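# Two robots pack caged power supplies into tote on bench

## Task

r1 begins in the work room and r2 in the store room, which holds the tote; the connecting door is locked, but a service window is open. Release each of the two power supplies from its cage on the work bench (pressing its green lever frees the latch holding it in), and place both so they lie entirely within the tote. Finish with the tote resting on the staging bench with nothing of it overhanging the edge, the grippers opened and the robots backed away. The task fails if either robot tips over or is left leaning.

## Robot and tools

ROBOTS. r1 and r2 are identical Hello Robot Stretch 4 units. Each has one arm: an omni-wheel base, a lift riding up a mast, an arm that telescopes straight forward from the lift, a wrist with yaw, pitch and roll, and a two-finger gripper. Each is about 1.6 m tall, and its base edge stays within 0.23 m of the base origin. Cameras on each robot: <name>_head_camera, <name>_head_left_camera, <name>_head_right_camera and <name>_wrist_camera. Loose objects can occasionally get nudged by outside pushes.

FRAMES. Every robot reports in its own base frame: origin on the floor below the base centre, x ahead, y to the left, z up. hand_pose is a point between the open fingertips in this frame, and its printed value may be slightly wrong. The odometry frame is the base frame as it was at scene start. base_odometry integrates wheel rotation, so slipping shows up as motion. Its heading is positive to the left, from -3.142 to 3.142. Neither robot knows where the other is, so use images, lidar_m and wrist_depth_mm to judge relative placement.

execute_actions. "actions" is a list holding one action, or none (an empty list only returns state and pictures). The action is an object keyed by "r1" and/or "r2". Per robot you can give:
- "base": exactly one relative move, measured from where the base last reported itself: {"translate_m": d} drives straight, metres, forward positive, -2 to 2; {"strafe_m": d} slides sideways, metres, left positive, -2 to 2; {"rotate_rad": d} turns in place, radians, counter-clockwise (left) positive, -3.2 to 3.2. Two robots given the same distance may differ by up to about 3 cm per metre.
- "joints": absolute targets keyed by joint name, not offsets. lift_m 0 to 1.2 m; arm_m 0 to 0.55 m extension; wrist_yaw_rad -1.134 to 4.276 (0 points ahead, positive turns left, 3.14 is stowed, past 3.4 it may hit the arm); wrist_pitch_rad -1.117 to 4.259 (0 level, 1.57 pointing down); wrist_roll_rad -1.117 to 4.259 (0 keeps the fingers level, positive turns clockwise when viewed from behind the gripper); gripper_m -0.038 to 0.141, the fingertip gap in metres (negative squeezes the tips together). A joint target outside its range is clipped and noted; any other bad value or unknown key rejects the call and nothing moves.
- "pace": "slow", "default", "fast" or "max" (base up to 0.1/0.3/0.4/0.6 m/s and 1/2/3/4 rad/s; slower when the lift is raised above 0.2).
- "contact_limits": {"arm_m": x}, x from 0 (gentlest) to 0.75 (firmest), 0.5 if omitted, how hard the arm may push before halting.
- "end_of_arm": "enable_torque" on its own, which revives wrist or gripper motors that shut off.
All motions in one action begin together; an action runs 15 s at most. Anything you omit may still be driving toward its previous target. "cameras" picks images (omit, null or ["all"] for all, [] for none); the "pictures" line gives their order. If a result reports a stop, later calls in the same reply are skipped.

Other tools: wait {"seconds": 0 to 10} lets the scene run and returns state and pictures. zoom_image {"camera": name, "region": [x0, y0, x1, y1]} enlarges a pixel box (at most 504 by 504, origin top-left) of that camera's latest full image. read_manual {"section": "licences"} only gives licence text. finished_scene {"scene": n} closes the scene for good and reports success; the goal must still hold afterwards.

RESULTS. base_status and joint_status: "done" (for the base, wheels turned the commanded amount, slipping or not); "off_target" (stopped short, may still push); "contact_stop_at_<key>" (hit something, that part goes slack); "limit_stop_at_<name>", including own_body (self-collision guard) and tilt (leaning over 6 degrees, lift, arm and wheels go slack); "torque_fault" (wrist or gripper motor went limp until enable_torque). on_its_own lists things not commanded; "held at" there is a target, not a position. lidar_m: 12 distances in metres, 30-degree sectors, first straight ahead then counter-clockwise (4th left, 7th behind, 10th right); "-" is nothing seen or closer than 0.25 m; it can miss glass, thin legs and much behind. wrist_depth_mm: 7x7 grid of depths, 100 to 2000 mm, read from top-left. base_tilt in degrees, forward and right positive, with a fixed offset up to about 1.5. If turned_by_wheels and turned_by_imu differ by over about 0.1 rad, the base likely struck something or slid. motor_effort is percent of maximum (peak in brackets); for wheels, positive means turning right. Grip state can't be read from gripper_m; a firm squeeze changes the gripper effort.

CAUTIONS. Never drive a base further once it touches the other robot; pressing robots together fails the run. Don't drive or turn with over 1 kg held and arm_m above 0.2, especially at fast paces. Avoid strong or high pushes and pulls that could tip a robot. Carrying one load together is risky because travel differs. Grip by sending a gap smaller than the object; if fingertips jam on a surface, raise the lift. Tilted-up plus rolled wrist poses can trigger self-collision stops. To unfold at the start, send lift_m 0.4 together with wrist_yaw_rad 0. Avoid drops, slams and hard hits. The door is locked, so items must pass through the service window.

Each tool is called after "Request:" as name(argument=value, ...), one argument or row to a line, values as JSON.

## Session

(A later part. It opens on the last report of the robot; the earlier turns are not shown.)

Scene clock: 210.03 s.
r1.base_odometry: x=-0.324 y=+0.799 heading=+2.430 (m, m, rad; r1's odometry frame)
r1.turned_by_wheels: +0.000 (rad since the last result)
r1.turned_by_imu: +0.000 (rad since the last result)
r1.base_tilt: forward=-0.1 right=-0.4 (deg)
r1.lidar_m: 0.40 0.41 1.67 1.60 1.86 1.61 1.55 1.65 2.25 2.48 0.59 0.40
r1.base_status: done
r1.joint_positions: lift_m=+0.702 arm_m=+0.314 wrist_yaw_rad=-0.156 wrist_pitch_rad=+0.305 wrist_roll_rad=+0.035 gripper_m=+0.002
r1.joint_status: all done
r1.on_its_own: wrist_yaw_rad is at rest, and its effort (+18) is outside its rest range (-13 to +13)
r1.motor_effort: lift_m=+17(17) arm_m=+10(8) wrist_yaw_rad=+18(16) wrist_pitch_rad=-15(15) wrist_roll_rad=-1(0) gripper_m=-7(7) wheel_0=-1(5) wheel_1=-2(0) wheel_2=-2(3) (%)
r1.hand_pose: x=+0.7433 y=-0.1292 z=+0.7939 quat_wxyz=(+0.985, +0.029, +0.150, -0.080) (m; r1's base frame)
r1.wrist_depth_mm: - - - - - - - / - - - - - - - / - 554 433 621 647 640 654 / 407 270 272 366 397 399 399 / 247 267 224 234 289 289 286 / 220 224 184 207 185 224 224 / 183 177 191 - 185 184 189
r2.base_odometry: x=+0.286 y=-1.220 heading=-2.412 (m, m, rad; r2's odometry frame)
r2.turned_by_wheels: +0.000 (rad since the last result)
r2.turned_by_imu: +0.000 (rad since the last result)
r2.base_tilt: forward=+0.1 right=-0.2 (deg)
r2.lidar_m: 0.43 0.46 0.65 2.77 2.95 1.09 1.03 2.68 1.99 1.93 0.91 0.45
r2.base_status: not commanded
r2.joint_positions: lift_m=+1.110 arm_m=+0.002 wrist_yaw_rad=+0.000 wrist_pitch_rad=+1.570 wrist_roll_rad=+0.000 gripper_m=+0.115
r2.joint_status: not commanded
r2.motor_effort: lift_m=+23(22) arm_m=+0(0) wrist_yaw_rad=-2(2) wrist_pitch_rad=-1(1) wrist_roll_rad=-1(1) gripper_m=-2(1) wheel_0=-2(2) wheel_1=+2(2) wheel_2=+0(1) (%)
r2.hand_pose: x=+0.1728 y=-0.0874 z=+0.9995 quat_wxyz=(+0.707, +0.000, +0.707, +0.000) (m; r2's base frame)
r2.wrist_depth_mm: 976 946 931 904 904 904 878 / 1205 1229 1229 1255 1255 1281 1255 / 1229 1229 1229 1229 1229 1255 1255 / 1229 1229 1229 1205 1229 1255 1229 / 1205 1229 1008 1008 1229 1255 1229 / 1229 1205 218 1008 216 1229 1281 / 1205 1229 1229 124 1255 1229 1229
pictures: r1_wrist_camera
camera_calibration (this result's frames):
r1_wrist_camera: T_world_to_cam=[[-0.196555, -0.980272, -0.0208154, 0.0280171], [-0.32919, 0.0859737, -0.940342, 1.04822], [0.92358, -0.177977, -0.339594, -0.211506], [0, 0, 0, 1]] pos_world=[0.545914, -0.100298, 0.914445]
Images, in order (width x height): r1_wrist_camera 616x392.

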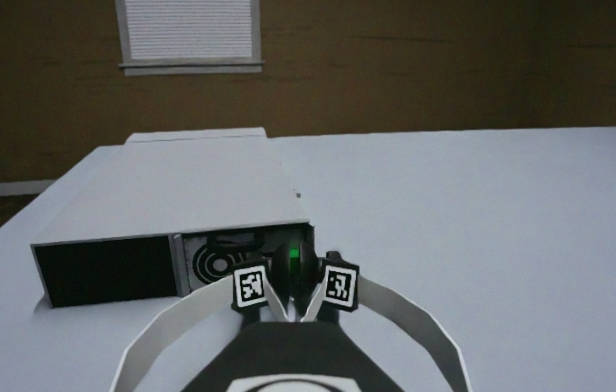

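Request:
execute_actions(
  actions=[
    {"r1":{"joints":{"arm_m":0.323,"gripper_m":-0.015,"lift_m":0.700},"pace":"slow"}},
  ],
  cameras=[],
)

Request:
execute_actions(
  actions=[
    {"r1":{"joints":{"arm_m":0.329,"gripper_m":-0.038,"lift_m":0.698},"pace":"slow"}},
  ],
  cameras=["r1_wrist_camera"],
)

Request:
zoom_image(
  camera="r1_wrist_camera",
  region=[160, 180, 440, 340],
)

Scene clock: 211.13 s.
r1.base_odometry: x=-0.324 y=+0.798 heading=+2.430 (m, m, rad; r1's odometry frame)
r1.turned_by_wheels: +0.000 (rad since the last result)
r1.turned_by_imu: +0.000 (rad since the last result)
r1.base_tilt: forward=-0.1 right=-0.3 (deg)
r1.lidar_m: 0.40 0.45 1.68 1.61 1.87 1.65 1.55 1.63 2.25 2.47 0.59 0.45
r1.base_status: not commanded
r1.joint_positions: lift_m=+0.700 arm_m=+0.321 wrist_yaw_rad=-0.159 wrist_pitch_rad=+0.306 wrist_roll_rad=+0.035 gripper_m=-0.015
r1.joint_status: all done
r1.on_its_own: wrist_yaw_rad is at rest, and its effort (+24) is outside its rest range (-13 to +13)
r1.motor_effort: lift_m=+17(17) arm_m=+13(13) wrist_yaw_rad=+24(25) wrist_pitch_rad=-18(18) wrist_roll_rad=+1(1) gripper_m=-12(14) wheel_0=-1(2) wheel_1=-1(2) wheel_2=-4(4) (%)
r1.hand_pose: x=+0.7495 y=-0.1298 z=+0.7917 quat_wxyz=(+0.985, +0.029, +0.150, -0.081) (m; r1's base frame)
r1.wrist_depth_mm: - - - - - - - / - - - - - - - / - 549 424 621 627 640 647 / 387 265 265 362 392 394 394 / 229 251 217 228 285 283 283 / 216 220 186 202 184 221 220 / 181 175 189 - 189 181 186
r2.base_odometry: x=+0.286 y=-1.220 heading=-2.412 (m, m, rad; r2's odometry frame)
r2.turned_by_wheels: +0.000 (rad since the last result)
r2.turned_by_imu: +0.000 (rad since the last result)
r2.base_tilt: forward=+0.1 right=-0.2 (deg)
r2.lidar_m: 0.42 0.44 0.66 2.78 2.94 1.09 1.03 2.67 2.00 1.94 0.93 0.43
r2.base_status: not commanded
r2.joint_positions: lift_m=+1.110 arm_m=+0.002 wrist_yaw_rad=+0.000 wrist_pitch_rad=+1.570 wrist_roll_rad=+0.000 gripper_m=+0.115
r2.joint_status: not commanded
r2.motor_effort: lift_m=+23(23) arm_m=+0(0) wrist_yaw_rad=-1(1) wrist_pitch_rad=+0(1) wrist_roll_rad=-4(3) gripper_m=-1(1) wheel_0=-2(2) wheel_1=+2(2) wheel_2=+0(0) (%)
r2.hand_pose: x=+0.1728 y=-0.0874 z=+0.9995 quat_wxyz=(+0.707, +0.000, +0.707, +0.000) (m; r2's base frame)
r2.wrist_depth_mm: 960 960 931 917 917 891 904 / 1229 1229 1229 1255 1229 1255 1255 / 1205 1229 1229 1255 1255 1255 1229 / 1229 1229 1229 1229 1229 1255 1255 / 1205 1229 1008 1008 1255 1229 1229 / 1205 1205 219 1025 216 1229 1255 / 1205 1205 1255 124 1229 1229 1255
pictures: none
No camera images: the call's "cameras" was empty. Leave "cameras" out to get every camera's image.

Scene clock: 212.20 s.
r1.base_odometry: x=-0.323 y=+0.798 heading=+2.430 (m, m, rad; r1's odometry frame)
r1.turned_by_wheels: +0.000 (rad since the last result)
r1.turned_by_imu: +0.000 (rad since the last result)
r1.base_tilt: forward=-0.1 right=-0.4 (deg)
r1.lidar_m: 0.40 2.61 1.68 1.63 1.87 1.63 1.56 1.64 2.23 2.46 0.63 0.44
r1.base_status: not commanded
r1.joint_positions: lift_m=+0.698 arm_m=+0.327 wrist_yaw_rad=-0.160 wrist_pitch_rad=+0.306 wrist_roll_rad=+0.035 gripper_m=-0.037
r1.joint_status: all done
r1.on_its_own: wrist_yaw_rad is at rest, and its effort (+26) is outside its rest range (-13 to +13)
r1.motor_effort: lift_m=+16(16) arm_m=+13(20) wrist_yaw_rad=+26(35) wrist_pitch_rad=-18(17) wrist_roll_rad=+0(1) gripper_m=-16(17) wheel_0=+0(1) wheel_1=+0(1) wheel_2=-8(8) (%)
r1.hand_pose: x=+0.7552 y=-0.1301 z=+0.7896 quat_wxyz=(+0.985, +0.029, +0.151, -0.082) (m; r1's base frame)
r1.wrist_depth_mm: - - - - - - - / - - - - - - - / - 554 415 615 621 621 647 / 366 259 260 359 384 387 389 / 214 247 211 224 281 278 279 / 212 208 181 204 181 219 217 / 178 177 185 - 187 178 184
r2.base_odometry: x=+0.286 y=-1.220 heading=-2.412 (m, m, rad; r2's odometry frame)
r2.turned_by_wheels: +0.000 (rad since the last result)
r2.turned_by_imu: +0.000 (rad since the last result)
r2.base_tilt: forward=+0.1 right=-0.2 (deg)
r2.lidar_m: 0.42 0.46 0.65 2.77 2.92 1.07 1.04 2.70 2.02 1.94 0.91 0.46
r2.base_status: not commanded
r2.joint_positions: lift_m=+1.110 arm_m=+0.002 wrist_yaw_rad=+0.000 wrist_pitch_rad=+1.570 wrist_roll_rad=+0.000 gripper_m=+0.115
r2.joint_status: not commanded
r2.motor_effort: lift_m=+23(23) arm_m=-1(0) wrist_yaw_rad=-2(1) wrist_pitch_rad=-1(1) wrist_roll_rad=-4(1) gripper_m=-1(0) wheel_0=-2(2) wheel_1=+2(2) wheel_2=+1(1) (%)
r2.hand_pose: x=+0.1728 y=-0.0874 z=+0.9995 quat_wxyz=(+0.707, +0.000, +0.707, +0.000) (m; r2's base frame)
r2.wrist_depth_mm: 976 960 931 917 917 917 891 / 1229 1229 1229 1255 1255 1229 1229 / 1205 1205 1229 1255 1229 1255 1229 / 1205 1255 1229 1229 1255 1255 1281 / 1229 1205 1025 1025 1255 1229 1255 / 1229 1229 219 1008 216 1255 1229 / 1229 1229 1205 124 1229 1229 1229
pictures: r1_wrist_camera
camera_calibration (this result's frames):
r1_wrist_camera: T_world_to_cam=[[-0.200077, -0.97956, -0.0207536, 0.0320827], [-0.33025, 0.0873664, -0.939841, 1.04873], [0.922445, -0.181187, -0.34098, -0.222561], [0, 0, 0, 1]] pos_world=[0.558064, -0.100523, 0.910421]
Images, in order (width x height): r1_wrist_camera 616x392.

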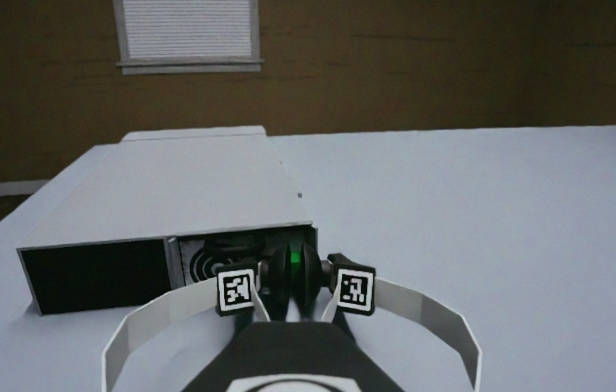

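Region (160, 180, 440, 340) of r1_wrist_camera's 616x392 image, scaled by 1.800; it fills the top 288 rows of this view, and the rest is white.

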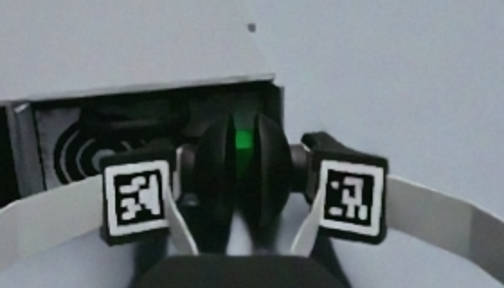

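Firm pinch on the lever. Pull in steps.

Request:
execute_actions(
  actions=[
    {"r1":{"joints":{"arm_m":0.319},"pace":"slow"}},
  ],
  cameras=[],
)

Request:
execute_actions(
  actions=[
    {"r1":{"joints":{"arm_m":0.314},"pace":"slow"}},
  ],
  cameras=["r1_wrist_camera"],
)

Request:
zoom_image(
  camera="r1_wrist_camera",
  region=[160, 180, 440, 340],
)

Scene clock: 213.30 s.
r1.base_odometry: x=-0.324 y=+0.799 heading=+2.430 (m, m, rad; r1's odometry frame)
r1.turned_by_wheels: +0.000 (rad since the last result)
r1.turned_by_imu: +0.000 (rad since the last result)
r1.base_tilt: forward=+0.0 right=-0.3 (deg)
r1.lidar_m: 0.42 0.47 1.69 1.64 1.90 1.63 1.54 1.61 2.24 2.45 0.61 0.43
r1.base_status: not commanded
r1.joint_positions: lift_m=+0.698 arm_m=+0.321 wrist_yaw_rad=-0.150 wrist_pitch_rad=+0.303 wrist_roll_rad=+0.035 gripper_m=-0.037
r1.joint_status: all done
r1.motor_effort: lift_m=+18(18) arm_m=-13(10) wrist_yaw_rad=-1(27) wrist_pitch_rad=-7(19) wrist_roll_rad=+1(1) gripper_m=-25(23) wheel_0=-4(4) wheel_1=-2(2) wheel_2=+0(8) (%)
r1.hand_pose: x=+0.7514 y=-0.1276 z=+0.7904 quat_wxyz=(+0.985, +0.028, +0.149, -0.077) (m; r1's base frame)
r1.wrist_depth_mm: - - - - - - - / - - - - - - - / - 559 424 627 634 634 647 / 399 263 263 362 389 392 392 / 224 250 215 226 281 282 281 / 213 208 180 202 179 220 219 / 180 178 186 - 188 180 185
r2.base_odometry: x=+0.286 y=-1.220 heading=-2.412 (m, m, rad; r2's odometry frame)
r2.turned_by_wheels: +0.000 (rad since the last result)
r2.turned_by_imu: +0.000 (rad since the last result)
r2.base_tilt: forward=+0.1 right=-0.2 (deg)
r2.lidar_m: 0.41 0.45 0.63 2.79 2.93 1.07 1.02 2.69 1.99 1.94 0.90 0.47
r2.base_status: not commanded
r2.joint_positions: lift_m=+1.110 arm_m=+0.002 wrist_yaw_rad=+0.000 wrist_pitch_rad=+1.570 wrist_roll_rad=+0.000 gripper_m=+0.115
r2.joint_status: not commanded
r2.motor_effort: lift_m=+23(23) arm_m=-1(1) wrist_yaw_rad=-1(2) wrist_pitch_rad=+0(1) wrist_roll_rad=-3(1) gripper_m=+0(0) wheel_0=-2(2) wheel_1=+2(2) wheel_2=+0(1) (%)
r2.hand_pose: x=+0.1728 y=-0.0874 z=+0.9995 quat_wxyz=(+0.707, +0.000, +0.707, +0.000) (m; r2's base frame)
r2.wrist_depth_mm: 976 946 931 917 904 904 891 / 1229 1229 1255 1255 1229 1255 1255 / 1205 1255 1229 1255 1255 1255 1255 / 1229 1229 1229 1229 1229 1255 1255 / 1229 1229 1008 1008 1229 1229 1255 / 1205 1229 219 1008 214 1229 1229 / 1205 1229 1205 124 1229 1255 1255
pictures: none
No camera images: the call's "cameras" was empty. Leave "cameras" out to get every camera's image.

Scene clock: 214.03 s.
r1.base_odometry: x=-0.324 y=+0.799 heading=+2.430 (m, m, rad; r1's odometry frame)
r1.turned_by_wheels: +0.000 (rad since the last result)
r1.turned_by_imu: +0.000 (rad since the last result)
r1.base_tilt: forward=+0.0 right=-0.3 (deg)
r1.lidar_m: 0.41 0.43 1.68 1.61 1.88 1.64 1.55 1.62 2.26 2.47 0.61 0.43
r1.base_status: not commanded
r1.joint_positions: lift_m=+0.698 arm_m=+0.317 wrist_yaw_rad=-0.147 wrist_pitch_rad=+0.300 wrist_roll_rad=+0.035 gripper_m=-0.037
r1.joint_status: all done
r1.motor_effort: lift_m=+19(19) arm_m=-15(13) wrist_yaw_rad=-12(11) wrist_pitch_rad=-3(8) wrist_roll_rad=-1(1) gripper_m=-27(26) wheel_0=-7(7) wheel_1=-3(3) wheel_2=+3(3) (%)
r1.hand_pose: x=+0.7475 y=-0.1267 z=+0.7909 quat_wxyz=(+0.986, +0.028, +0.148, -0.075) (m; r1's base frame)
r1.wrist_depth_mm: - - - - - - - / - - - - - - - / - - 436 634 640 647 668 / 404 265 266 366 394 397 397 / 224 264 216 229 285 286 283 / 216 218 183 204 179 222 220 / 180 179 188 - 188 181 186
r2.base_odometry: x=+0.286 y=-1.220 heading=-2.412 (m, m, rad; r2's odometry frame)
r2.turned_by_wheels: +0.000 (rad since the last result)
r2.turned_by_imu: +0.000 (rad since the last result)
r2.base_tilt: forward=+0.2 right=-0.2 (deg)
r2.lidar_m: 0.42 0.46 0.66 2.79 2.92 1.04 1.03 2.67 1.99 1.95 0.91 0.46
r2.base_status: not commanded
r2.joint_positions: lift_m=+1.110 arm_m=+0.002 wrist_yaw_rad=+0.000 wrist_pitch_rad=+1.570 wrist_roll_rad=+0.000 gripper_m=+0.115
r2.joint_status: not commanded
r2.motor_effort: lift_m=+23(23) arm_m=+0(0) wrist_yaw_rad=-2(1) wrist_pitch_rad=+0(0) wrist_roll_rad=-2(1) gripper_m=-1(2) wheel_0=-2(2) wheel_1=+2(2) wheel_2=+0(0) (%)
r2.hand_pose: x=+0.1728 y=-0.0874 z=+0.9995 quat_wxyz=(+0.707, +0.000, +0.707, +0.000) (m; r2's base frame)
r2.wrist_depth_mm: 976 946 931 904 917 904 878 / 1229 1255 1229 1229 1255 1255 1229 / 1229 1229 1229 1229 1255 1255 1255 / 1205 1205 1255 1229 1229 1255 1255 / 1255 1229 1008 1008 1255 1229 1255 / 1229 1205 219 1008 215 1255 1229 / 1205 1205 1205 124 1229 1229 1255
pictures: r1_wrist_camera
camera_calibration (this result's frames):
r1_wrist_camera: T_world_to_cam=[[-0.187008, -0.982134, -0.0209959, 0.0239406], [-0.325983, 0.082204, -0.941795, 1.04486], [0.926695, -0.169279, -0.335532, -0.220386], [0, 0, 0, 1]] pos_world=[0.549315, -0.0996855, 0.910601]
Images, in order (width x height): r1_wrist_camera 616x392.

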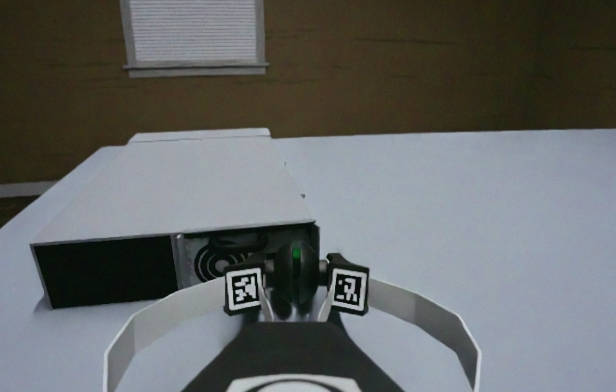

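Region (160, 180, 440, 340) of r1_wrist_camera's 616x392 image, scaled by 1.800; it fills the top 288 rows of this view, and the rest is white.

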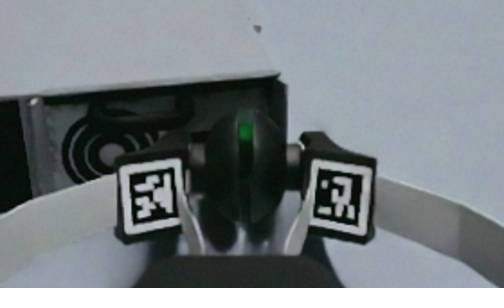

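Request:
execute_actions(
  actions=[
    {"r1":{"joints":{"arm_m":0.310},"pace":"slow"}},
  ],
  cameras=["r1_wrist_camera"],
)

Request:
zoom_image(
  camera="r1_wrist_camera",
  region=[160, 180, 440, 340],
)

Scene clock: 214.90 s.
r1.base_odometry: x=-0.324 y=+0.799 heading=+2.430 (m, m, rad; r1's odometry frame)
r1.turned_by_wheels: +0.000 (rad since the last result)
r1.turned_by_imu: +0.000 (rad since the last result)
r1.base_tilt: forward=+0.0 right=-0.4 (deg)
r1.lidar_m: 0.39 0.46 1.68 1.61 1.88 1.65 1.55 1.61 2.25 2.48 0.61 0.45
r1.base_status: not commanded
r1.joint_positions: lift_m=+0.698 arm_m=+0.313 wrist_yaw_rad=-0.147 wrist_pitch_rad=+0.300 wrist_roll_rad=+0.035 gripper_m=-0.037
r1.joint_status: all done
r1.motor_effort: lift_m=+19(19) arm_m=-15(18) wrist_yaw_rad=-12(15) wrist_pitch_rad=+0(0) wrist_roll_rad=+1(1) gripper_m=-28(28) wheel_0=-7(7) wheel_1=-4(4) wheel_2=+4(4) (%)
r1.hand_pose: x=+0.7435 y=-0.1267 z=+0.7912 quat_wxyz=(+0.986, +0.028, +0.148, -0.075) (m; r1's base frame)
r1.wrist_depth_mm: - - - - - - - / - - - - - - - / - - 436 640 647 647 668 / 410 268 270 364 397 397 399 / 242 265 222 231 285 287 283 / 219 220 183 204 180 223 220 / 181 180 189 - 189 180 186
r2.base_odometry: x=+0.286 y=-1.220 heading=-2.412 (m, m, rad; r2's odometry frame)
r2.turned_by_wheels: +0.000 (rad since the last result)
r2.turned_by_imu: +0.000 (rad since the last result)
r2.base_tilt: forward=+0.1 right=-0.3 (deg)
r2.lidar_m: 0.40 0.45 0.65 2.78 2.95 1.07 1.03 2.71 2.01 1.95 0.92 0.47
r2.base_status: not commanded
r2.joint_positions: lift_m=+1.110 arm_m=+0.002 wrist_yaw_rad=+0.000 wrist_pitch_rad=+1.570 wrist_roll_rad=+0.000 gripper_m=+0.115
r2.joint_status: not commanded
r2.motor_effort: lift_m=+23(23) arm_m=+0(0) wrist_yaw_rad=-1(1) wrist_pitch_rad=+0(0) wrist_roll_rad=-2(1) gripper_m=-1(1) wheel_0=-2(2) wheel_1=+2(2) wheel_2=+0(0) (%)
r2.hand_pose: x=+0.1728 y=-0.0874 z=+0.9995 quat_wxyz=(+0.707, +0.000, +0.707, +0.000) (m; r2's base frame)
r2.wrist_depth_mm: 976 960 931 931 917 904 891 / 1229 1205 1255 1229 1281 1281 1205 / 1229 1229 1229 1229 1255 1281 1255 / 1205 1205 1229 1229 1229 1229 1255 / 1229 1229 1008 1008 1229 1255 1255 / 1205 1205 219 1025 216 1255 1255 / 1205 1205 1229 124 1205 1229 1229
pictures: r1_wrist_camera
camera_calibration (this result's frames):
r1_wrist_camera: T_world_to_cam=[[-0.186934, -0.982147, -0.0210335, 0.023172], [-0.325149, 0.0820619, -0.942096, 1.04339], [0.927003, -0.169271, -0.334684, -0.217484], [0, 0, 0, 1]] pos_world=[0.545195, -0.0996775, 0.910669]
Images, in order (width x height): r1_wrist_camera 616x392.

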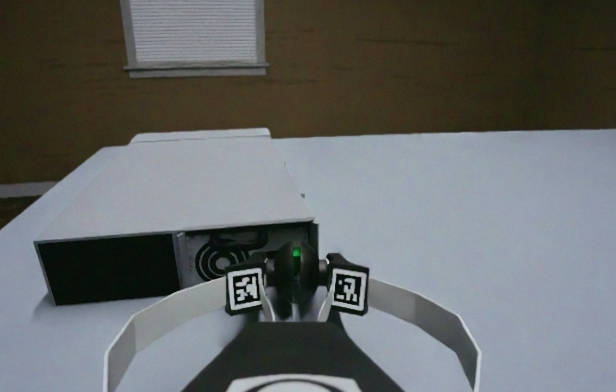

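Region (160, 180, 440, 340) of r1_wrist_camera's 616x392 image, scaled by 1.800; it fills the top 288 rows of this view, and the rest is white.

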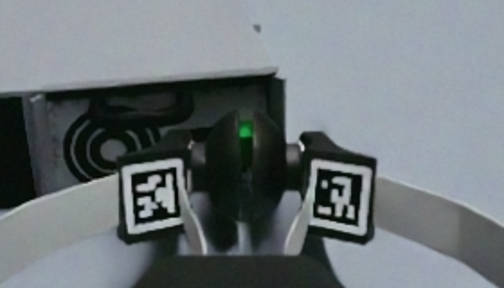

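Request:
execute_actions(
  actions=[
    {"r1":{"joints":{"arm_m":0.300},"pace":"slow"}},
  ],
  cameras=["r1_wrist_camera"],
)

Request:
zoom_image(
  camera="r1_wrist_camera",
  region=[160, 180, 440, 340],
)

Scene clock: 215.97 s.
r1.base_odometry: x=-0.324 y=+0.798 heading=+2.431 (m, m, rad; r1's odometry frame)
r1.turned_by_wheels: +0.001 (rad since the last result)
r1.turned_by_imu: +0.001 (rad since the last result)
r1.base_tilt: forward=+0.0 right=-0.4 (deg)
r1.lidar_m: 0.39 2.60 1.68 1.63 1.85 1.61 1.56 1.65 2.24 2.47 0.59 0.44
r1.base_status: not commanded
r1.joint_positions: lift_m=+0.698 arm_m=+0.302 wrist_yaw_rad=-0.150 wrist_pitch_rad=+0.302 wrist_roll_rad=+0.035 gripper_m=-0.037
r1.joint_status: all done
r1.motor_effort: lift_m=+19(19) arm_m=-9(13) wrist_yaw_rad=-2(11) wrist_pitch_rad=-6(6) wrist_roll_rad=-2(1) gripper_m=-20(27) wheel_0=+1(7) wheel_1=+0(3) wheel_2=+1(4) (%)
r1.hand_pose: x=+0.7318 y=-0.1276 z=+0.7906 quat_wxyz=(+0.986, +0.028, +0.149, -0.077) (m; r1's base frame)
r1.wrist_depth_mm: - - - - - - - / - - - - - - - / - - 430 634 634 640 654 / 407 265 265 342 394 394 394 / 254 278 237 243 285 285 282 / 218 220 182 200 180 221 219 / 181 178 187 - 188 180 186
r2.base_odometry: x=+0.286 y=-1.220 heading=-2.412 (m, m, rad; r2's odometry frame)
r2.turned_by_wheels: +0.000 (rad since the last result)
r2.turned_by_imu: +0.000 (rad since the last result)
r2.base_tilt: forward=+0.1 right=-0.2 (deg)
r2.lidar_m: 0.42 0.45 0.66 2.77 2.94 1.09 1.05 2.69 1.98 1.91 0.91 0.44
r2.base_status: not commanded
r2.joint_positions: lift_m=+1.110 arm_m=+0.002 wrist_yaw_rad=+0.000 wrist_pitch_rad=+1.570 wrist_roll_rad=+0.000 gripper_m=+0.115
r2.joint_status: not commanded
r2.motor_effort: lift_m=+23(23) arm_m=-1(0) wrist_yaw_rad=-1(2) wrist_pitch_rad=-1(0) wrist_roll_rad=-4(1) gripper_m=-1(0) wheel_0=-2(2) wheel_1=+2(2) wheel_2=+0(0) (%)
r2.hand_pose: x=+0.1728 y=-0.0874 z=+0.9995 quat_wxyz=(+0.707, +0.000, +0.707, +0.000) (m; r2's base frame)
r2.wrist_depth_mm: 976 946 931 917 917 904 904 / 1205 1205 1255 1229 1229 1255 1229 / 1229 1255 1229 1229 1229 1255 1255 / 1229 1205 1229 1229 1255 1255 1255 / 1229 1229 1025 1025 1255 1255 1255 / 1229 1205 219 1025 216 1229 1229 / 1205 1229 1229 124 1229 1229 1255
pictures: r1_wrist_camera
camera_calibration (this result's frames):
r1_wrist_camera: T_world_to_cam=[[-0.190247, -0.981513, -0.0209456, 0.0225929], [-0.326893, 0.0834506, -0.94137, 1.03998], [0.925714, -0.172246, -0.336726, -0.204834], [0, 0, 0, 1]] pos_world=[0.533878, -0.0998934, 0.910505]
Images, in order (width x height): r1_wrist_camera 616x392.

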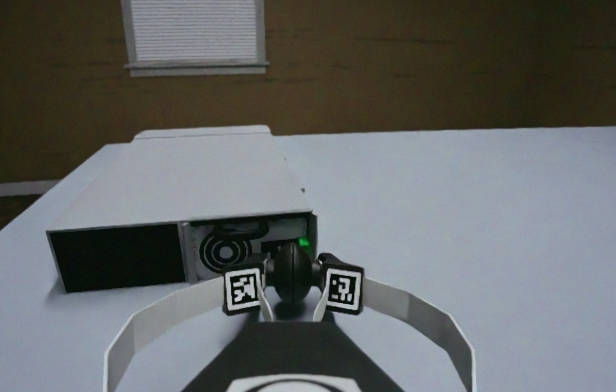

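Region (160, 180, 440, 340) of r1_wrist_camera's 616x392 image, scaled by 1.800; it fills the top 288 rows of this view, and the rest is white.

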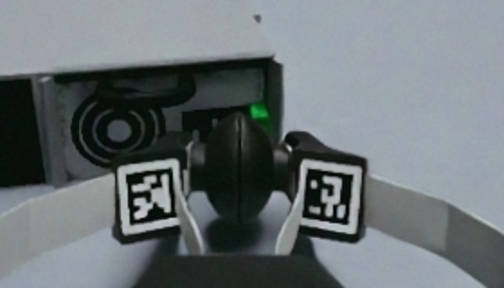

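Request:
execute_actions(
  actions=[
    {"r1":{"base":{"strafe_m":-0.007},"joints":{"arm_m":0.288,"gripper_m":0.010,"lift_m":0.702}}},
  ],
  cameras=["r1_wrist_camera"],
)

Request:
zoom_image(
  camera="r1_wrist_camera",
  region=[160, 180, 440, 340],
)

Scene clock: 217.30 s.
r1.base_odometry: x=-0.319 y=+0.804 heading=+2.431 (m, m, rad; r1's odometry frame)
r1.turned_by_wheels: +0.000 (rad since the last result)
r1.turned_by_imu: +0.000 (rad since the last result)
r1.base_tilt: forward=+0.0 right=-0.3 (deg)
r1.lidar_m: 0.41 0.46 1.66 1.63 1.85 1.62 1.55 1.61 2.22 2.45 0.61 0.42
r1.base_status: done
r1.joint_positions: lift_m=+0.702 arm_m=+0.290 wrist_yaw_rad=-0.150 wrist_pitch_rad=+0.302 wrist_roll_rad=+0.035 gripper_m=+0.010
r1.joint_status: all done
r1.motor_effort: lift_m=+22(22) arm_m=-9(6) wrist_yaw_rad=-1(1) wrist_pitch_rad=-5(6) wrist_roll_rad=-1(2) gripper_m=-4(20) wheel_0=-3(8) wheel_1=+2(10) wheel_2=+0(2) (%)
r1.hand_pose: x=+0.7197 y=-0.1276 z=+0.7942 quat_wxyz=(+0.986, +0.028, +0.149, -0.077) (m; r1's base frame)
r1.wrist_depth_mm: - - - - - - - / - - - - - - - / - - 449 647 654 661 668 / 415 276 277 373 402 402 402 / 264 287 248 260 289 291 290 / 224 224 187 193 210 226 226 / 186 179 193 - 187 185 191
r2.base_odometry: x=+0.286 y=-1.220 heading=-2.412 (m, m, rad; r2's odometry frame)
r2.turned_by_wheels: +0.000 (rad since the last result)
r2.turned_by_imu: +0.000 (rad since the last result)
r2.base_tilt: forward=+0.1 right=-0.2 (deg)
r2.lidar_m: 0.42 0.46 0.66 2.77 2.91 1.09 1.03 2.69 1.99 1.95 0.91 0.47
r2.base_status: not commanded
r2.joint_positions: lift_m=+1.110 arm_m=+0.002 wrist_yaw_rad=+0.000 wrist_pitch_rad=+1.570 wrist_roll_rad=+0.000 gripper_m=+0.115
r2.joint_status: not commanded
r2.motor_effort: lift_m=+23(23) arm_m=+0(0) wrist_yaw_rad=-2(2) wrist_pitch_rad=-1(0) wrist_roll_rad=-1(1) gripper_m=-1(0) wheel_0=-2(2) wheel_1=+2(2) wheel_2=+0(0) (%)
r2.hand_pose: x=+0.1728 y=-0.0874 z=+0.9995 quat_wxyz=(+0.707, +0.000, +0.707, +0.000) (m; r2's base frame)
r2.wrist_depth_mm: 976 946 917 917 917 904 878 / 1229 1229 1229 1229 1255 1255 1229 / 1229 1255 1255 1229 1255 1255 1255 / 1229 1229 1229 1255 1229 1255 1281 / 1205 1229 1008 1008 1229 1229 1255 / 1182 1205 219 1025 216 1229 1229 / 1205 1255 1229 124 1229 1229 1229
pictures: r1_wrist_camera
camera_calibration (this result's frames):
r1_wrist_camera: T_world_to_cam=[[-0.190398, -0.981484, -0.0209412, 0.020449], [-0.326975, 0.0835144, -0.941336, 1.03955], [0.925654, -0.172381, -0.336822, -0.192344], [0, 0, 0, 1]] pos_world=[0.521843, -0.0999032, 0.914205]
Images, in order (width x height): r1_wrist_camera 616x392.

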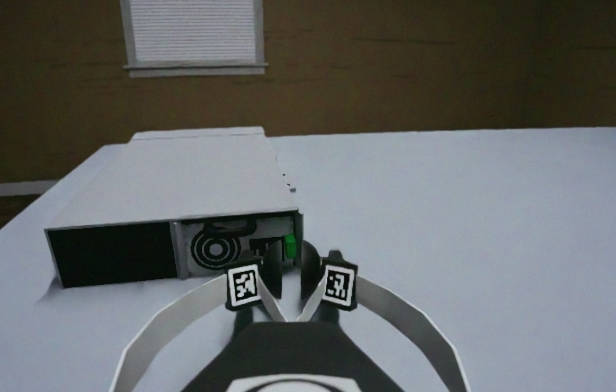

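Region (160, 180, 440, 340) of r1_wrist_camera's 616x392 image, scaled by 1.800; it fills the top 288 rows of this view, and the rest is white.

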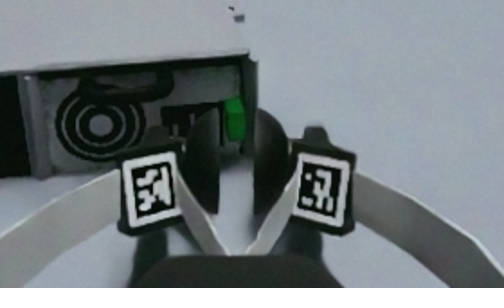

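Request:
execute_actions(
  actions=[
    {"r1":{"joints":{"arm_m":0.309},"pace":"slow"}},
  ],
  cameras=[],
)

Request:
execute_actions(
  actions=[
    {"r1":{"base":{"strafe_m":0.007},"joints":{"gripper_m":0.002},"pace":"slow"}},
  ],
  cameras=[],
)

Request:
execute_actions(
  actions=[
    {"r1":{"joints":{"arm_m":0.316},"pace":"slow"}},
  ],
  cameras=["r1_wrist_camera"],
)

Request:
zoom_image(
  camera="r1_wrist_camera",
  region=[160, 180, 440, 340],
)

Scene clock: 218.70 s.
r1.base_odometry: x=-0.319 y=+0.804 heading=+2.431 (m, m, rad; r1's odometry frame)
r1.turned_by_wheels: +0.000 (rad since the last result)
r1.turned_by_imu: +0.000 (rad since the last result)
r1.base_tilt: forward=-0.1 right=-0.3 (deg)
r1.lidar_m: 0.39 0.46 1.67 1.66 1.89 1.65 1.55 1.63 2.27 2.46 0.61 0.45
r1.base_status: not commanded
r1.joint_positions: lift_m=+0.702 arm_m=+0.307 wrist_yaw_rad=-0.150 wrist_pitch_rad=+0.302 wrist_roll_rad=+0.035 gripper_m=+0.010
r1.joint_status: all done
r1.motor_effort: lift_m=+23(23) arm_m=+9(5) wrist_yaw_rad=-2(1) wrist_pitch_rad=-6(6) wrist_roll_rad=-1(2) gripper_m=-5(7) wheel_0=-2(2) wheel_1=+2(1) wheel_2=+0(0) (%)
r1.hand_pose: x=+0.7376 y=-0.1276 z=+0.7942 quat_wxyz=(+0.986, +0.028, +0.149, -0.077) (m; r1's base frame)
r1.wrist_depth_mm: - - - - - - - / - - - - - - - / - - 439 640 640 661 661 / 418 277 276 375 399 404 404 / 252 268 231 239 293 290 289 / 223 225 187 193 210 228 224 / 185 178 192 - 187 185 190
r2.base_odometry: x=+0.286 y=-1.220 heading=-2.412 (m, m, rad; r2's odometry frame)
r2.turned_by_wheels: +0.000 (rad since the last result)
r2.turned_by_imu: +0.000 (rad since the last result)
r2.base_tilt: forward=+0.2 right=-0.2 (deg)
r2.lidar_m: 0.38 0.46 0.62 2.78 2.93 1.09 1.04 2.67 2.00 1.94 0.91 0.45
r2.base_status: not commanded
r2.joint_positions: lift_m=+1.110 arm_m=+0.002 wrist_yaw_rad=+0.000 wrist_pitch_rad=+1.570 wrist_roll_rad=+0.000 gripper_m=+0.115
r2.joint_status: not commanded
r2.motor_effort: lift_m=+23(23) arm_m=-1(1) wrist_yaw_rad=-2(1) wrist_pitch_rad=-1(1) wrist_roll_rad=-2(2) gripper_m=+0(1) wheel_0=-2(2) wheel_1=+2(2) wheel_2=+0(0) (%)
r2.hand_pose: x=+0.1728 y=-0.0874 z=+0.9995 quat_wxyz=(+0.707, +0.000, +0.707, +0.000) (m; r2's base frame)
r2.wrist_depth_mm: 960 960 931 931 904 904 891 / 1229 1229 1255 1281 1255 1255 1229 / 1229 1229 1229 1229 1255 1255 1255 / 1205 1229 1229 1255 1229 1255 1255 / 1205 1229 1025 1025 1229 1229 1229 / 1229 1205 219 1025 216 1229 1255 / 1205 1205 1229 124 1229 1229 1255
pictures: none
No camera images: the call's "cameras" was empty. Leave "cameras" out to get every camera's image.

Scene clock: 219.50 s.
r1.base_odometry: x=-0.324 y=+0.799 heading=+2.430 (m, m, rad; r1's odometry frame)
r1.turned_by_wheels: +0.000 (rad since the last result)
r1.turned_by_imu: +0.000 (rad since the last result)
r1.base_tilt: forward=-0.1 right=-0.3 (deg)
r1.lidar_m: 0.41 0.43 1.65 1.66 1.87 1.64 1.54 1.62 2.25 2.47 0.62 0.45
r1.base_status: done
r1.joint_positions: lift_m=+0.702 arm_m=+0.307 wrist_yaw_rad=-0.153 wrist_pitch_rad=+0.302 wrist_roll_rad=+0.035 gripper_m=+0.002
r1.joint_status: all done
r1.motor_effort: lift_m=+22(22) arm_m=+9(9) wrist_yaw_rad=+6(7) wrist_pitch_rad=-6(6) wrist_roll_rad=-1(1) gripper_m=-7(10) wheel_0=-4(4) wheel_1=+0(2) wheel_2=+0(1) (%)
r1.hand_pose: x=+0.7373 y=-0.1283 z=+0.7942 quat_wxyz=(+0.985, +0.029, +0.149, -0.078) (m; r1's base frame)
r1.wrist_depth_mm: - - - - - - - / - - - - - - - / - - 442 647 647 668 668 / 415 276 277 373 404 404 402 / 254 268 232 237 291 290 290 / 223 226 184 191 210 228 225 / 186 177 192 - 186 185 190
r2.base_odometry: x=+0.286 y=-1.220 heading=-2.412 (m, m, rad; r2's odometry frame)
r2.turned_by_wheels: +0.000 (rad since the last result)
r2.turned_by_imu: +0.000 (rad since the last result)
r2.base_tilt: forward=+0.1 right=-0.2 (deg)
r2.lidar_m: 0.43 0.45 0.66 2.79 2.93 1.07 1.02 2.68 2.02 1.92 0.90 0.44
r2.base_status: not commanded
r2.joint_positions: lift_m=+1.110 arm_m=+0.002 wrist_yaw_rad=+0.000 wrist_pitch_rad=+1.570 wrist_roll_rad=+0.000 gripper_m=+0.115
r2.joint_status: not commanded
r2.motor_effort: lift_m=+22(23) arm_m=+0(1) wrist_yaw_rad=-1(1) wrist_pitch_rad=-1(0) wrist_roll_rad=-1(0) gripper_m=-1(0) wheel_0=-2(2) wheel_1=+2(2) wheel_2=+0(1) (%)
r2.hand_pose: x=+0.1728 y=-0.0874 z=+0.9995 quat_wxyz=(+0.707, +0.000, +0.707, +0.000) (m; r2's base frame)
r2.wrist_depth_mm: 960 960 931 917 904 891 891 / 1229 1229 1255 1229 1229 1229 1229 / 1205 1205 1229 1229 1229 1255 1255 / 1205 1229 1255 1255 1229 1255 1229 / 1205 1205 1008 1008 1229 1229 1255 / 1229 1205 219 1025 216 1255 1255 / 1205 1205 1205 124 1205 1205 1229
pictures: none
No camera images: the call's "cameras" was empty. Leave "cameras" out to get every camera's image.

Scene clock: 220.30 s.
r1.base_odometry: x=-0.324 y=+0.799 heading=+2.430 (m, m, rad; r1's odometry frame)
r1.turned_by_wheels: +0.000 (rad since the last result)
r1.turned_by_imu: +0.000 (rad since the last result)
r1.base_tilt: forward=+0.0 right=-0.4 (deg)
r1.lidar_m: 0.40 0.43 1.68 1.64 1.87 1.64 1.56 1.63 2.22 2.47 0.60 0.41
r1.base_status: not commanded
r1.joint_positions: lift_m=+0.702 arm_m=+0.314 wrist_yaw_rad=-0.156 wrist_pitch_rad=+0.304 wrist_roll_rad=+0.035 gripper_m=+0.002
r1.joint_status: all done
r1.on_its_own: wrist_yaw_rad is at rest, and its effort (+16) is outside its rest range (-13 to +13)
r1.motor_effort: lift_m=+23(23) arm_m=+10(13) wrist_yaw_rad=+16(15) wrist_pitch_rad=-13(13) wrist_roll_rad=-1(0) gripper_m=-6(8) wheel_0=-4(4) wheel_1=-1(1) wheel_2=-1(1) (%)
r1.hand_pose: x=+0.7434 y=-0.1291 z=+0.7936 quat_wxyz=(+0.985, +0.029, +0.150, -0.080) (m; r1's base frame)
r1.wrist_depth_mm: - - - - - - - / - - - - - - - / - 564 436 627 640 640 647 / 410 270 272 368 397 397 397 / 246 266 223 233 290 286 287 / 220 223 185 207 185 225 224 / 183 176 190 - 186 183 189
r2.base_odometry: x=+0.286 y=-1.220 heading=-2.412 (m, m, rad; r2's odometry frame)
r2.turned_by_wheels: +0.000 (rad since the last result)
r2.turned_by_imu: +0.000 (rad since the last result)
r2.base_tilt: forward=+0.1 right=-0.2 (deg)
r2.lidar_m: 0.42 0.47 0.65 2.77 2.95 1.09 1.05 2.68 1.99 1.94 0.90 0.46
r2.base_status: not commanded
r2.joint_positions: lift_m=+1.110 arm_m=+0.002 wrist_yaw_rad=+0.000 wrist_pitch_rad=+1.570 wrist_roll_rad=+0.000 gripper_m=+0.115
r2.joint_status: not commanded
r2.motor_effort: lift_m=+23(23) arm_m=-1(1) wrist_yaw_rad=-1(1) wrist_pitch_rad=-1(0) wrist_roll_rad=-2(1) gripper_m=-1(1) wheel_0=-2(2) wheel_1=+2(2) wheel_2=+0(0) (%)
r2.hand_pose: x=+0.1728 y=-0.0874 z=+0.9995 quat_wxyz=(+0.707, +0.000, +0.707, +0.000) (m; r2's base frame)
r2.wrist_depth_mm: 960 946 931 917 904 904 904 / 1255 1229 1255 1229 1229 1229 1229 / 1205 1205 1229 1255 1255 1255 1281 / 1205 1229 1229 1229 1255 1255 1255 / 1205 1229 1008 1025 1229 1255 1255 / 1229 1205 220 1008 215 1229 1229 / 1205 1205 1229 124 1229 1229 1229
pictures: r1_wrist_camera
camera_calibration (this result's frames):
r1_wrist_camera: T_world_to_cam=[[-0.19614, -0.980355, -0.0208388, 0.0278274], [-0.328765, 0.0857679, -0.940509, 1.04773], [0.92382, -0.17762, -0.339128, -0.212193], [0, 0, 0, 1]] pos_world=[0.545943, -0.100271, 0.914019]
Images, in order (width x height): r1_wrist_camera 616x392.

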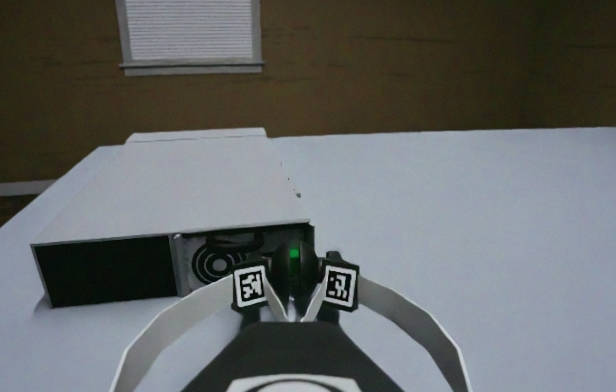

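Region (160, 180, 440, 340) of r1_wrist_camera's 616x392 image, scaled by 1.800; it fills the top 288 rows of this view, and the rest is white.

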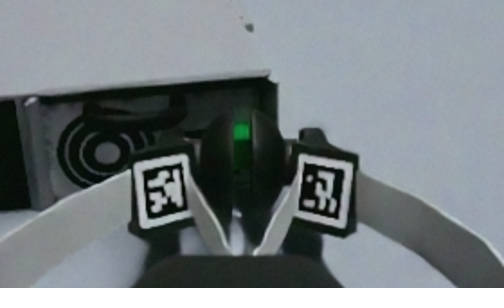

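Request:
execute_actions(
  actions=[
    {"r1":{"joints":{"arm_m":0.323,"gripper_m":-0.015,"lift_m":0.700},"pace":"slow"}},
  ],
  cameras=[],
)

Request:
execute_actions(
  actions=[
    {"r1":{"joints":{"arm_m":0.329,"gripper_m":-0.038,"lift_m":0.698},"pace":"slow"}},
  ],
  cameras=[],
)

Request:
execute_actions(
  actions=[
    {"r1":{"base":{"strafe_m":0.007},"joints":{"arm_m":0.321},"pace":"slow"}},
  ],
  cameras=["r1_wrist_camera"],
)

Request:
zoom_image(
  camera="r1_wrist_camera",
  region=[160, 180, 440, 340],
)

Scene clock: 221.43 s.
r1.base_odometry: x=-0.323 y=+0.799 heading=+2.430 (m, m, rad; r1's odometry frame)
r1.turned_by_wheels: +0.000 (rad since the last result)
r1.turned_by_imu: +0.000 (rad since the last result)
r1.base_tilt: forward=+0.0 right=-0.3 (deg)
r1.lidar_m: 0.41 0.47 1.68 1.62 1.87 1.64 1.55 1.64 2.24 2.46 0.62 0.43
r1.base_status: not commanded
r1.joint_positions: lift_m=+0.700 arm_m=+0.321 wrist_yaw_rad=-0.159 wrist_pitch_rad=+0.306 wrist_roll_rad=+0.035 gripper_m=-0.015
r1.joint_status: all done
r1.on_its_own: wrist_yaw_rad is at rest, and its effort (+24) is outside its rest range (-13 to +13)
r1.motor_effort: lift_m=+17(22) arm_m=+13(12) wrist_yaw_rad=+24(23) wrist_pitch_rad=-16(17) wrist_roll_rad=-1(0) gripper_m=-11(10) wheel_0=-2(4) wheel_1=+0(0) wheel_2=-4(4) (%)
r1.hand_pose: x=+0.7495 y=-0.1298 z=+0.7917 quat_wxyz=(+0.985, +0.029, +0.150, -0.081) (m; r1's base frame)
r1.wrist_depth_mm: - - - - - - - / - - - - - - - / - 549 421 621 621 640 647 / 387 264 264 362 389 389 394 / 229 252 217 227 285 283 283 / 216 220 187 202 183 222 220 / 181 174 187 - 189 181 186
r2.base_odometry: x=+0.286 y=-1.220 heading=-2.412 (m, m, rad; r2's odometry frame)
r2.turned_by_wheels: +0.000 (rad since the last result)
r2.turned_by_imu: +0.000 (rad since the last result)
r2.base_tilt: forward=+0.1 right=-0.2 (deg)
r2.lidar_m: 0.42 0.44 0.66 2.77 2.94 1.06 1.05 2.68 2.00 1.95 0.91 0.45
r2.base_status: not commanded
r2.joint_positions: lift_m=+1.110 arm_m=+0.002 wrist_yaw_rad=+0.000 wrist_pitch_rad=+1.570 wrist_roll_rad=+0.000 gripper_m=+0.115
r2.joint_status: not commanded
r2.motor_effort: lift_m=+23(23) arm_m=-1(0) wrist_yaw_rad=-1(1) wrist_pitch_rad=-1(1) wrist_roll_rad=-3(1) gripper_m=-1(1) wheel_0=-2(2) wheel_1=+1(2) wheel_2=+0(0) (%)
r2.hand_pose: x=+0.1728 y=-0.0874 z=+0.9995 quat_wxyz=(+0.707, +0.000, +0.707, +0.000) (m; r2's base frame)
r2.wrist_depth_mm: 946 946 931 917 904 904 891 / 1229 1229 1229 1255 1229 1229 1229 / 1229 1229 1229 1255 1255 1281 1255 / 1205 1205 1229 1255 1229 1255 1229 / 1205 1229 1008 1008 1229 1255 1229 / 1229 1205 219 1025 215 1255 1229 / 1229 1205 1255 124 1205 1205 1229
pictures: none
No camera images: the call's "cameras" was empty. Leave "cameras" out to get every camera's image.

Scene clock: 222.50 s.
r1.base_odometry: x=-0.323 y=+0.798 heading=+2.430 (m, m, rad; r1's odometry frame)
r1.turned_by_wheels: +0.000 (rad since the last result)
r1.turned_by_imu: +0.000 (rad since the last result)
r1.base_tilt: forward=-0.1 right=-0.3 (deg)
r1.lidar_m: 0.40 2.60 1.69 1.61 1.87 1.63 1.57 1.63 2.23 2.48 0.61 0.43
r1.base_status: not commanded
r1.joint_positions: lift_m=+0.698 arm_m=+0.327 wrist_yaw_rad=-0.160 wrist_pitch_rad=+0.306 wrist_roll_rad=+0.035 gripper_m=-0.037
r1.joint_status: all done
r1.on_its_own: wrist_yaw_rad is at rest, and its effort (+26) is outside its rest range (-13 to +13)
r1.motor_effort: lift_m=+16(17) arm_m=+14(15) wrist_yaw_rad=+26(37) wrist_pitch_rad=-18(19) wrist_roll_rad=-1(0) gripper_m=-17(16) wheel_0=+0(2) wheel_1=+1(1) wheel_2=-8(8) (%)
r1.hand_pose: x=+0.7551 y=-0.1301 z=+0.7896 quat_wxyz=(+0.985, +0.029, +0.151, -0.082) (m; r1's base frame)
r1.wrist_depth_mm: - - - - - - - / - - - - - - - / - 544 418 615 615 627 634 / 364 259 259 357 384 387 389 / 214 247 211 223 279 281 279 / 213 209 180 201 182 219 218 / 179 177 186 - 187 178 184
r2.base_odometry: x=+0.286 y=-1.220 heading=-2.412 (m, m, rad; r2's odometry frame)
r2.turned_by_wheels: +0.000 (rad since the last result)
r2.turned_by_imu: +0.000 (rad since the last result)
r2.base_tilt: forward=+0.1 right=-0.2 (deg)
r2.lidar_m: 0.44 0.46 0.63 2.78 2.94 1.08 1.05 2.70 1.97 1.94 0.92 0.45
r2.base_status: not commanded
r2.joint_positions: lift_m=+1.110 arm_m=+0.002 wrist_yaw_rad=+0.000 wrist_pitch_rad=+1.570 wrist_roll_rad=+0.000 gripper_m=+0.115
r2.joint_status: not commanded
r2.motor_effort: lift_m=+23(23) arm_m=+0(0) wrist_yaw_rad=-2(1) wrist_pitch_rad=+0(1) wrist_roll_rad=-3(3) gripper_m=-1(2) wheel_0=-2(2) wheel_1=+2(1) wheel_2=+0(0) (%)
r2.hand_pose: x=+0.1728 y=-0.0874 z=+0.9995 quat_wxyz=(+0.707, +0.000, +0.707, +0.000) (m; r2's base frame)
r2.wrist_depth_mm: 960 960 931 917 904 891 891 / 1229 1205 1255 1229 1255 1255 1229 / 1229 1229 1229 1255 1255 1255 1255 / 1229 1229 1229 1229 1255 1229 1255 / 1229 1229 1025 1025 1255 1255 1255 / 1205 1205 219 1008 216 1255 1229 / 1205 1205 1229 124 1229 1229 1255
pictures: none
No camera images: the call's "cameras" was empty. Leave "cameras" out to get every camera's image.

Scene clock: 223.37 s.
r1.base_odometry: x=-0.328 y=+0.793 heading=+2.429 (m, m, rad; r1's odometry frame)
r1.turned_by_wheels: -0.001 (rad since the last result)
r1.turned_by_imu: -0.001 (rad since the last result)
r1.base_tilt: forward=+0.0 right=-0.4 (deg)
r1.lidar_m: 0.38 2.63 1.68 1.60 1.89 1.64 1.53 1.62 2.23 2.45 0.61 0.41
r1.base_status: done
r1.joint_positions: lift_m=+0.698 arm_m=+0.323 wrist_yaw_rad=-0.155 wrist_pitch_rad=+0.303 wrist_roll_rad=+0.035 gripper_m=-0.037
r1.joint_status: all done
r1.motor_effort: lift_m=+18(18) arm_m=-12(11) wrist_yaw_rad=+11(29) wrist_pitch_rad=-10(19) wrist_roll_rad=-1(0) gripper_m=-23(24) wheel_0=-11(9) wheel_1=-3(1) wheel_2=-3(5) (%)
r1.hand_pose: x=+0.7527 y=-0.1288 z=+0.7903 quat_wxyz=(+0.985, +0.029, +0.149, -0.079) (m; r1's base frame)
r1.wrist_depth_mm: - - - - - - - / - - - - - - - / - 559 421 615 627 634 647 / 402 262 263 338 392 392 394 / 229 250 213 224 282 282 281 / 214 214 183 205 179 220 219 / 179 175 186 - 188 179 186
r2.base_odometry: x=+0.286 y=-1.220 heading=-2.412 (m, m, rad; r2's odometry frame)
r2.turned_by_wheels: +0.000 (rad since the last result)
r2.turned_by_imu: +0.000 (rad since the last result)
r2.base_tilt: forward=+0.2 right=-0.2 (deg)
r2.lidar_m: 0.43 0.45 0.66 2.79 2.93 1.07 1.05 2.71 2.00 1.94 0.87 0.44
r2.base_status: not commanded
r2.joint_positions: lift_m=+1.110 arm_m=+0.002 wrist_yaw_rad=+0.000 wrist_pitch_rad=+1.570 wrist_roll_rad=+0.000 gripper_m=+0.115
r2.joint_status: not commanded
r2.motor_effort: lift_m=+23(22) arm_m=+0(0) wrist_yaw_rad=-1(1) wrist_pitch_rad=+0(1) wrist_roll_rad=-2(2) gripper_m=-1(0) wheel_0=-2(2) wheel_1=+2(2) wheel_2=+0(0) (%)
r2.hand_pose: x=+0.1728 y=-0.0874 z=+0.9995 quat_wxyz=(+0.707, +0.000, +0.707, +0.000) (m; r2's base frame)
r2.wrist_depth_mm: 976 946 931 904 917 904 891 / 1229 1229 1229 1255 1255 1255 1229 / 1229 1229 1255 1255 1255 1255 1255 / 1205 1229 1255 1255 1229 1229 1255 / 1205 1205 1008 1025 1255 1229 1255 / 1229 1229 218 1025 216 1229 1255 / 1205 1205 1205 124 1229 1255 1229
pictures: r1_wrist_camera
camera_calibration (this result's frames):
r1_wrist_camera: T_world_to_cam=[[-0.194921, -0.980596, -0.0208944, 0.0289604], [-0.327531, 0.0851564, -0.940995, 1.04708], [0.924516, -0.176576, -0.337774, -0.223255], [0, 0, 0, 1]] pos_world=[0.555001, -0.100189, 0.910496]
Images, in order (width x height): r1_wrist_camera 616x392.

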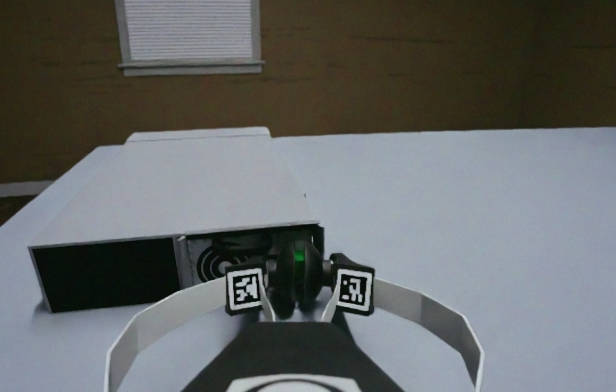

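Region (160, 180, 440, 340) of r1_wrist_camera's 616x392 image, scaled by 1.800; it fills the top 288 rows of this view, and the rest is white.

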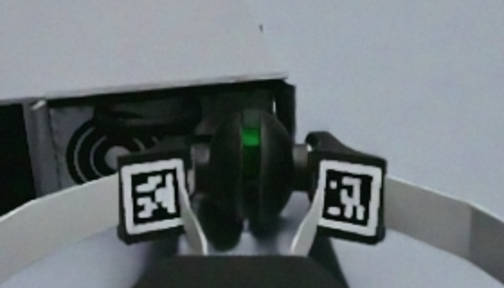

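Request:
execute_actions(
  actions=[
    {"r1":{"joints":{"arm_m":0.316},"pace":"slow"}},
  ],
  cameras=[],
)

Request:
execute_actions(
  actions=[
    {"r1":{"joints":{"arm_m":0.312},"pace":"slow"}},
  ],
  cameras=["r1_wrist_camera"],
)

Request:
zoom_image(
  camera="r1_wrist_camera",
  region=[160, 180, 440, 340],
)

Scene clock: 224.23 s.
r1.base_odometry: x=-0.328 y=+0.793 heading=+2.429 (m, m, rad; r1's odometry frame)
r1.turned_by_wheels: +0.000 (rad since the last result)
r1.turned_by_imu: +0.000 (rad since the last result)
r1.base_tilt: forward=-0.1 right=-0.3 (deg)
r1.lidar_m: 0.41 2.60 1.68 1.63 1.88 1.63 1.56 1.65 2.22 2.45 0.60 0.43
r1.base_status: not commanded
r1.joint_positions: lift_m=+0.698 arm_m=+0.319 wrist_yaw_rad=-0.150 wrist_pitch_rad=+0.301 wrist_roll_rad=+0.035 gripper_m=-0.037
r1.joint_status: all done
r1.motor_effort: lift_m=+19(19) arm_m=-15(18) wrist_yaw_rad=+0(12) wrist_pitch_rad=-3(9) wrist_roll_rad=+1(2) gripper_m=-27(26) wheel_0=-12(12) wheel_1=-3(3) wheel_2=+1(3) (%)
r1.hand_pose: x=+0.7489 y=-0.1277 z=+0.7909 quat_wxyz=(+0.986, +0.028, +0.148, -0.077) (m; r1's base frame)
r1.wrist_depth_mm: - - - - - - - / - - - - - - - / - - 424 634 640 647 661 / 404 265 265 340 392 394 394 / 236 264 216 229 286 285 282 / 216 218 182 201 181 220 220 / 180 174 187 - 187 180 185
r2.base_odometry: x=+0.286 y=-1.220 heading=-2.412 (m, m, rad; r2's odometry frame)
r2.turned_by_wheels: +0.000 (rad since the last result)
r2.turned_by_imu: +0.000 (rad since the last result)
r2.base_tilt: forward=+0.1 right=-0.2 (deg)
r2.lidar_m: 0.42 0.47 0.63 2.79 2.92 1.08 1.06 2.67 1.99 1.94 0.90 0.47
r2.base_status: not commanded
r2.joint_positions: lift_m=+1.110 arm_m=+0.002 wrist_yaw_rad=+0.000 wrist_pitch_rad=+1.570 wrist_roll_rad=+0.000 gripper_m=+0.115
r2.joint_status: not commanded
r2.motor_effort: lift_m=+23(23) arm_m=-1(0) wrist_yaw_rad=-1(1) wrist_pitch_rad=+0(1) wrist_roll_rad=-1(1) gripper_m=-1(0) wheel_0=-2(2) wheel_1=+2(2) wheel_2=+0(0) (%)
r2.hand_pose: x=+0.1728 y=-0.0874 z=+0.9995 quat_wxyz=(+0.707, +0.000, +0.707, +0.000) (m; r2's base frame)
r2.wrist_depth_mm: 960 960 931 917 904 891 904 / 1229 1205 1229 1255 1229 1255 1229 / 1229 1229 1229 1255 1229 1229 1255 / 1205 1205 1255 1229 1255 1229 1229 / 1229 1205 991 1025 1255 1255 1229 / 1229 1205 219 1025 216 1255 1255 / 1205 1205 1229 124 1229 1229 1255
pictures: none
No camera images: the call's "cameras" was empty. Leave "cameras" out to get every camera's image.

Scene clock: 224.93 s.
r1.base_odometry: x=-0.328 y=+0.793 heading=+2.429 (m, m, rad; r1's odometry frame)
r1.turned_by_wheels: +0.000 (rad since the last result)
r1.turned_by_imu: +0.000 (rad since the last result)
r1.base_tilt: forward=-0.1 right=-0.4 (deg)
r1.lidar_m: 0.39 2.58 1.66 1.62 1.87 1.63 1.56 1.63 2.23 2.46 0.62 0.43
r1.base_status: not commanded
r1.joint_positions: lift_m=+0.698 arm_m=+0.314 wrist_yaw_rad=-0.150 wrist_pitch_rad=+0.300 wrist_roll_rad=+0.035 gripper_m=-0.037
r1.joint_status: all done
r1.motor_effort: lift_m=+19(19) arm_m=-14(14) wrist_yaw_rad=-1(3) wrist_pitch_rad=-1(3) wrist_roll_rad=-1(0) gripper_m=-25(27) wheel_0=-12(12) wheel_1=-4(3) wheel_2=+1(1) (%)
r1.hand_pose: x=+0.7449 y=-0.1276 z=+0.7910 quat_wxyz=(+0.986, +0.028, +0.148, -0.077) (m; r1's base frame)
r1.wrist_depth_mm: - - - - - - - / - - - - - - - / - - 436 640 647 647 668 / 427 267 268 343 394 399 399 / 250 265 224 229 286 285 286 / 217 220 182 202 180 221 221 / 181 174 189 - 189 181 186
r2.base_odometry: x=+0.286 y=-1.220 heading=-2.412 (m, m, rad; r2's odometry frame)
r2.turned_by_wheels: +0.000 (rad since the last result)
r2.turned_by_imu: +0.000 (rad since the last result)
r2.base_tilt: forward=+0.1 right=-0.3 (deg)
r2.lidar_m: 0.41 0.45 0.66 2.78 2.93 1.07 1.04 2.68 1.98 1.92 0.90 0.45
r2.base_status: not commanded
r2.joint_positions: lift_m=+1.110 arm_m=+0.002 wrist_yaw_rad=+0.000 wrist_pitch_rad=+1.570 wrist_roll_rad=+0.000 gripper_m=+0.115
r2.joint_status: not commanded
r2.motor_effort: lift_m=+22(23) arm_m=-1(1) wrist_yaw_rad=-1(1) wrist_pitch_rad=+0(0) wrist_roll_rad=-1(0) gripper_m=-1(0) wheel_0=-2(2) wheel_1=+2(2) wheel_2=+0(0) (%)
r2.hand_pose: x=+0.1728 y=-0.0874 z=+0.9995 quat_wxyz=(+0.707, +0.000, +0.707, +0.000) (m; r2's base frame)
r2.wrist_depth_mm: 960 946 931 904 891 904 891 / 1229 1205 1255 1229 1255 1255 1205 / 1229 1229 1229 1229 1255 1255 1255 / 1229 1229 1229 1229 1255 1255 1255 / 1205 1229 1008 1008 1229 1229 1229 / 1205 1205 219 1025 215 1229 1255 / 1205 1229 1205 124 1229 1229 1255
pictures: r1_wrist_camera
camera_calibration (this result's frames):
r1_wrist_camera: T_world_to_cam=[[-0.190152, -0.98153, -0.0210134, 0.0250641], [-0.325286, 0.0831838, -0.94195, 1.04393], [0.9263, -0.172279, -0.335095, -0.218505], [0, 0, 0, 1]] pos_world=[0.546743, -0.0998807, 0.910637]
Images, in order (width x height): r1_wrist_camera 616x392.

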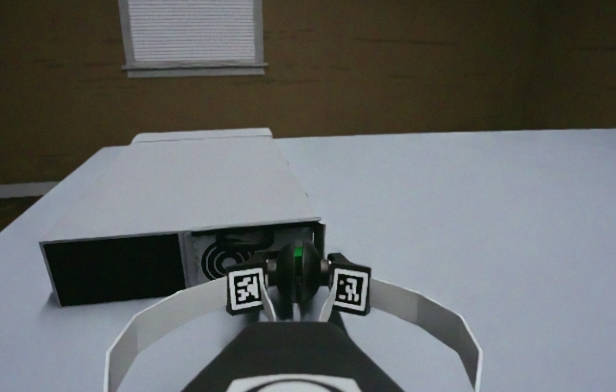

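Region (160, 180, 440, 340) of r1_wrist_camera's 616x392 image, scaled by 1.800; it fills the top 288 rows of this view, and the rest is white.

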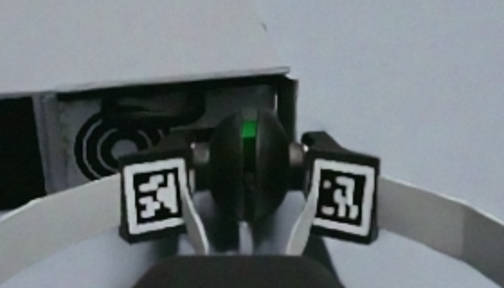

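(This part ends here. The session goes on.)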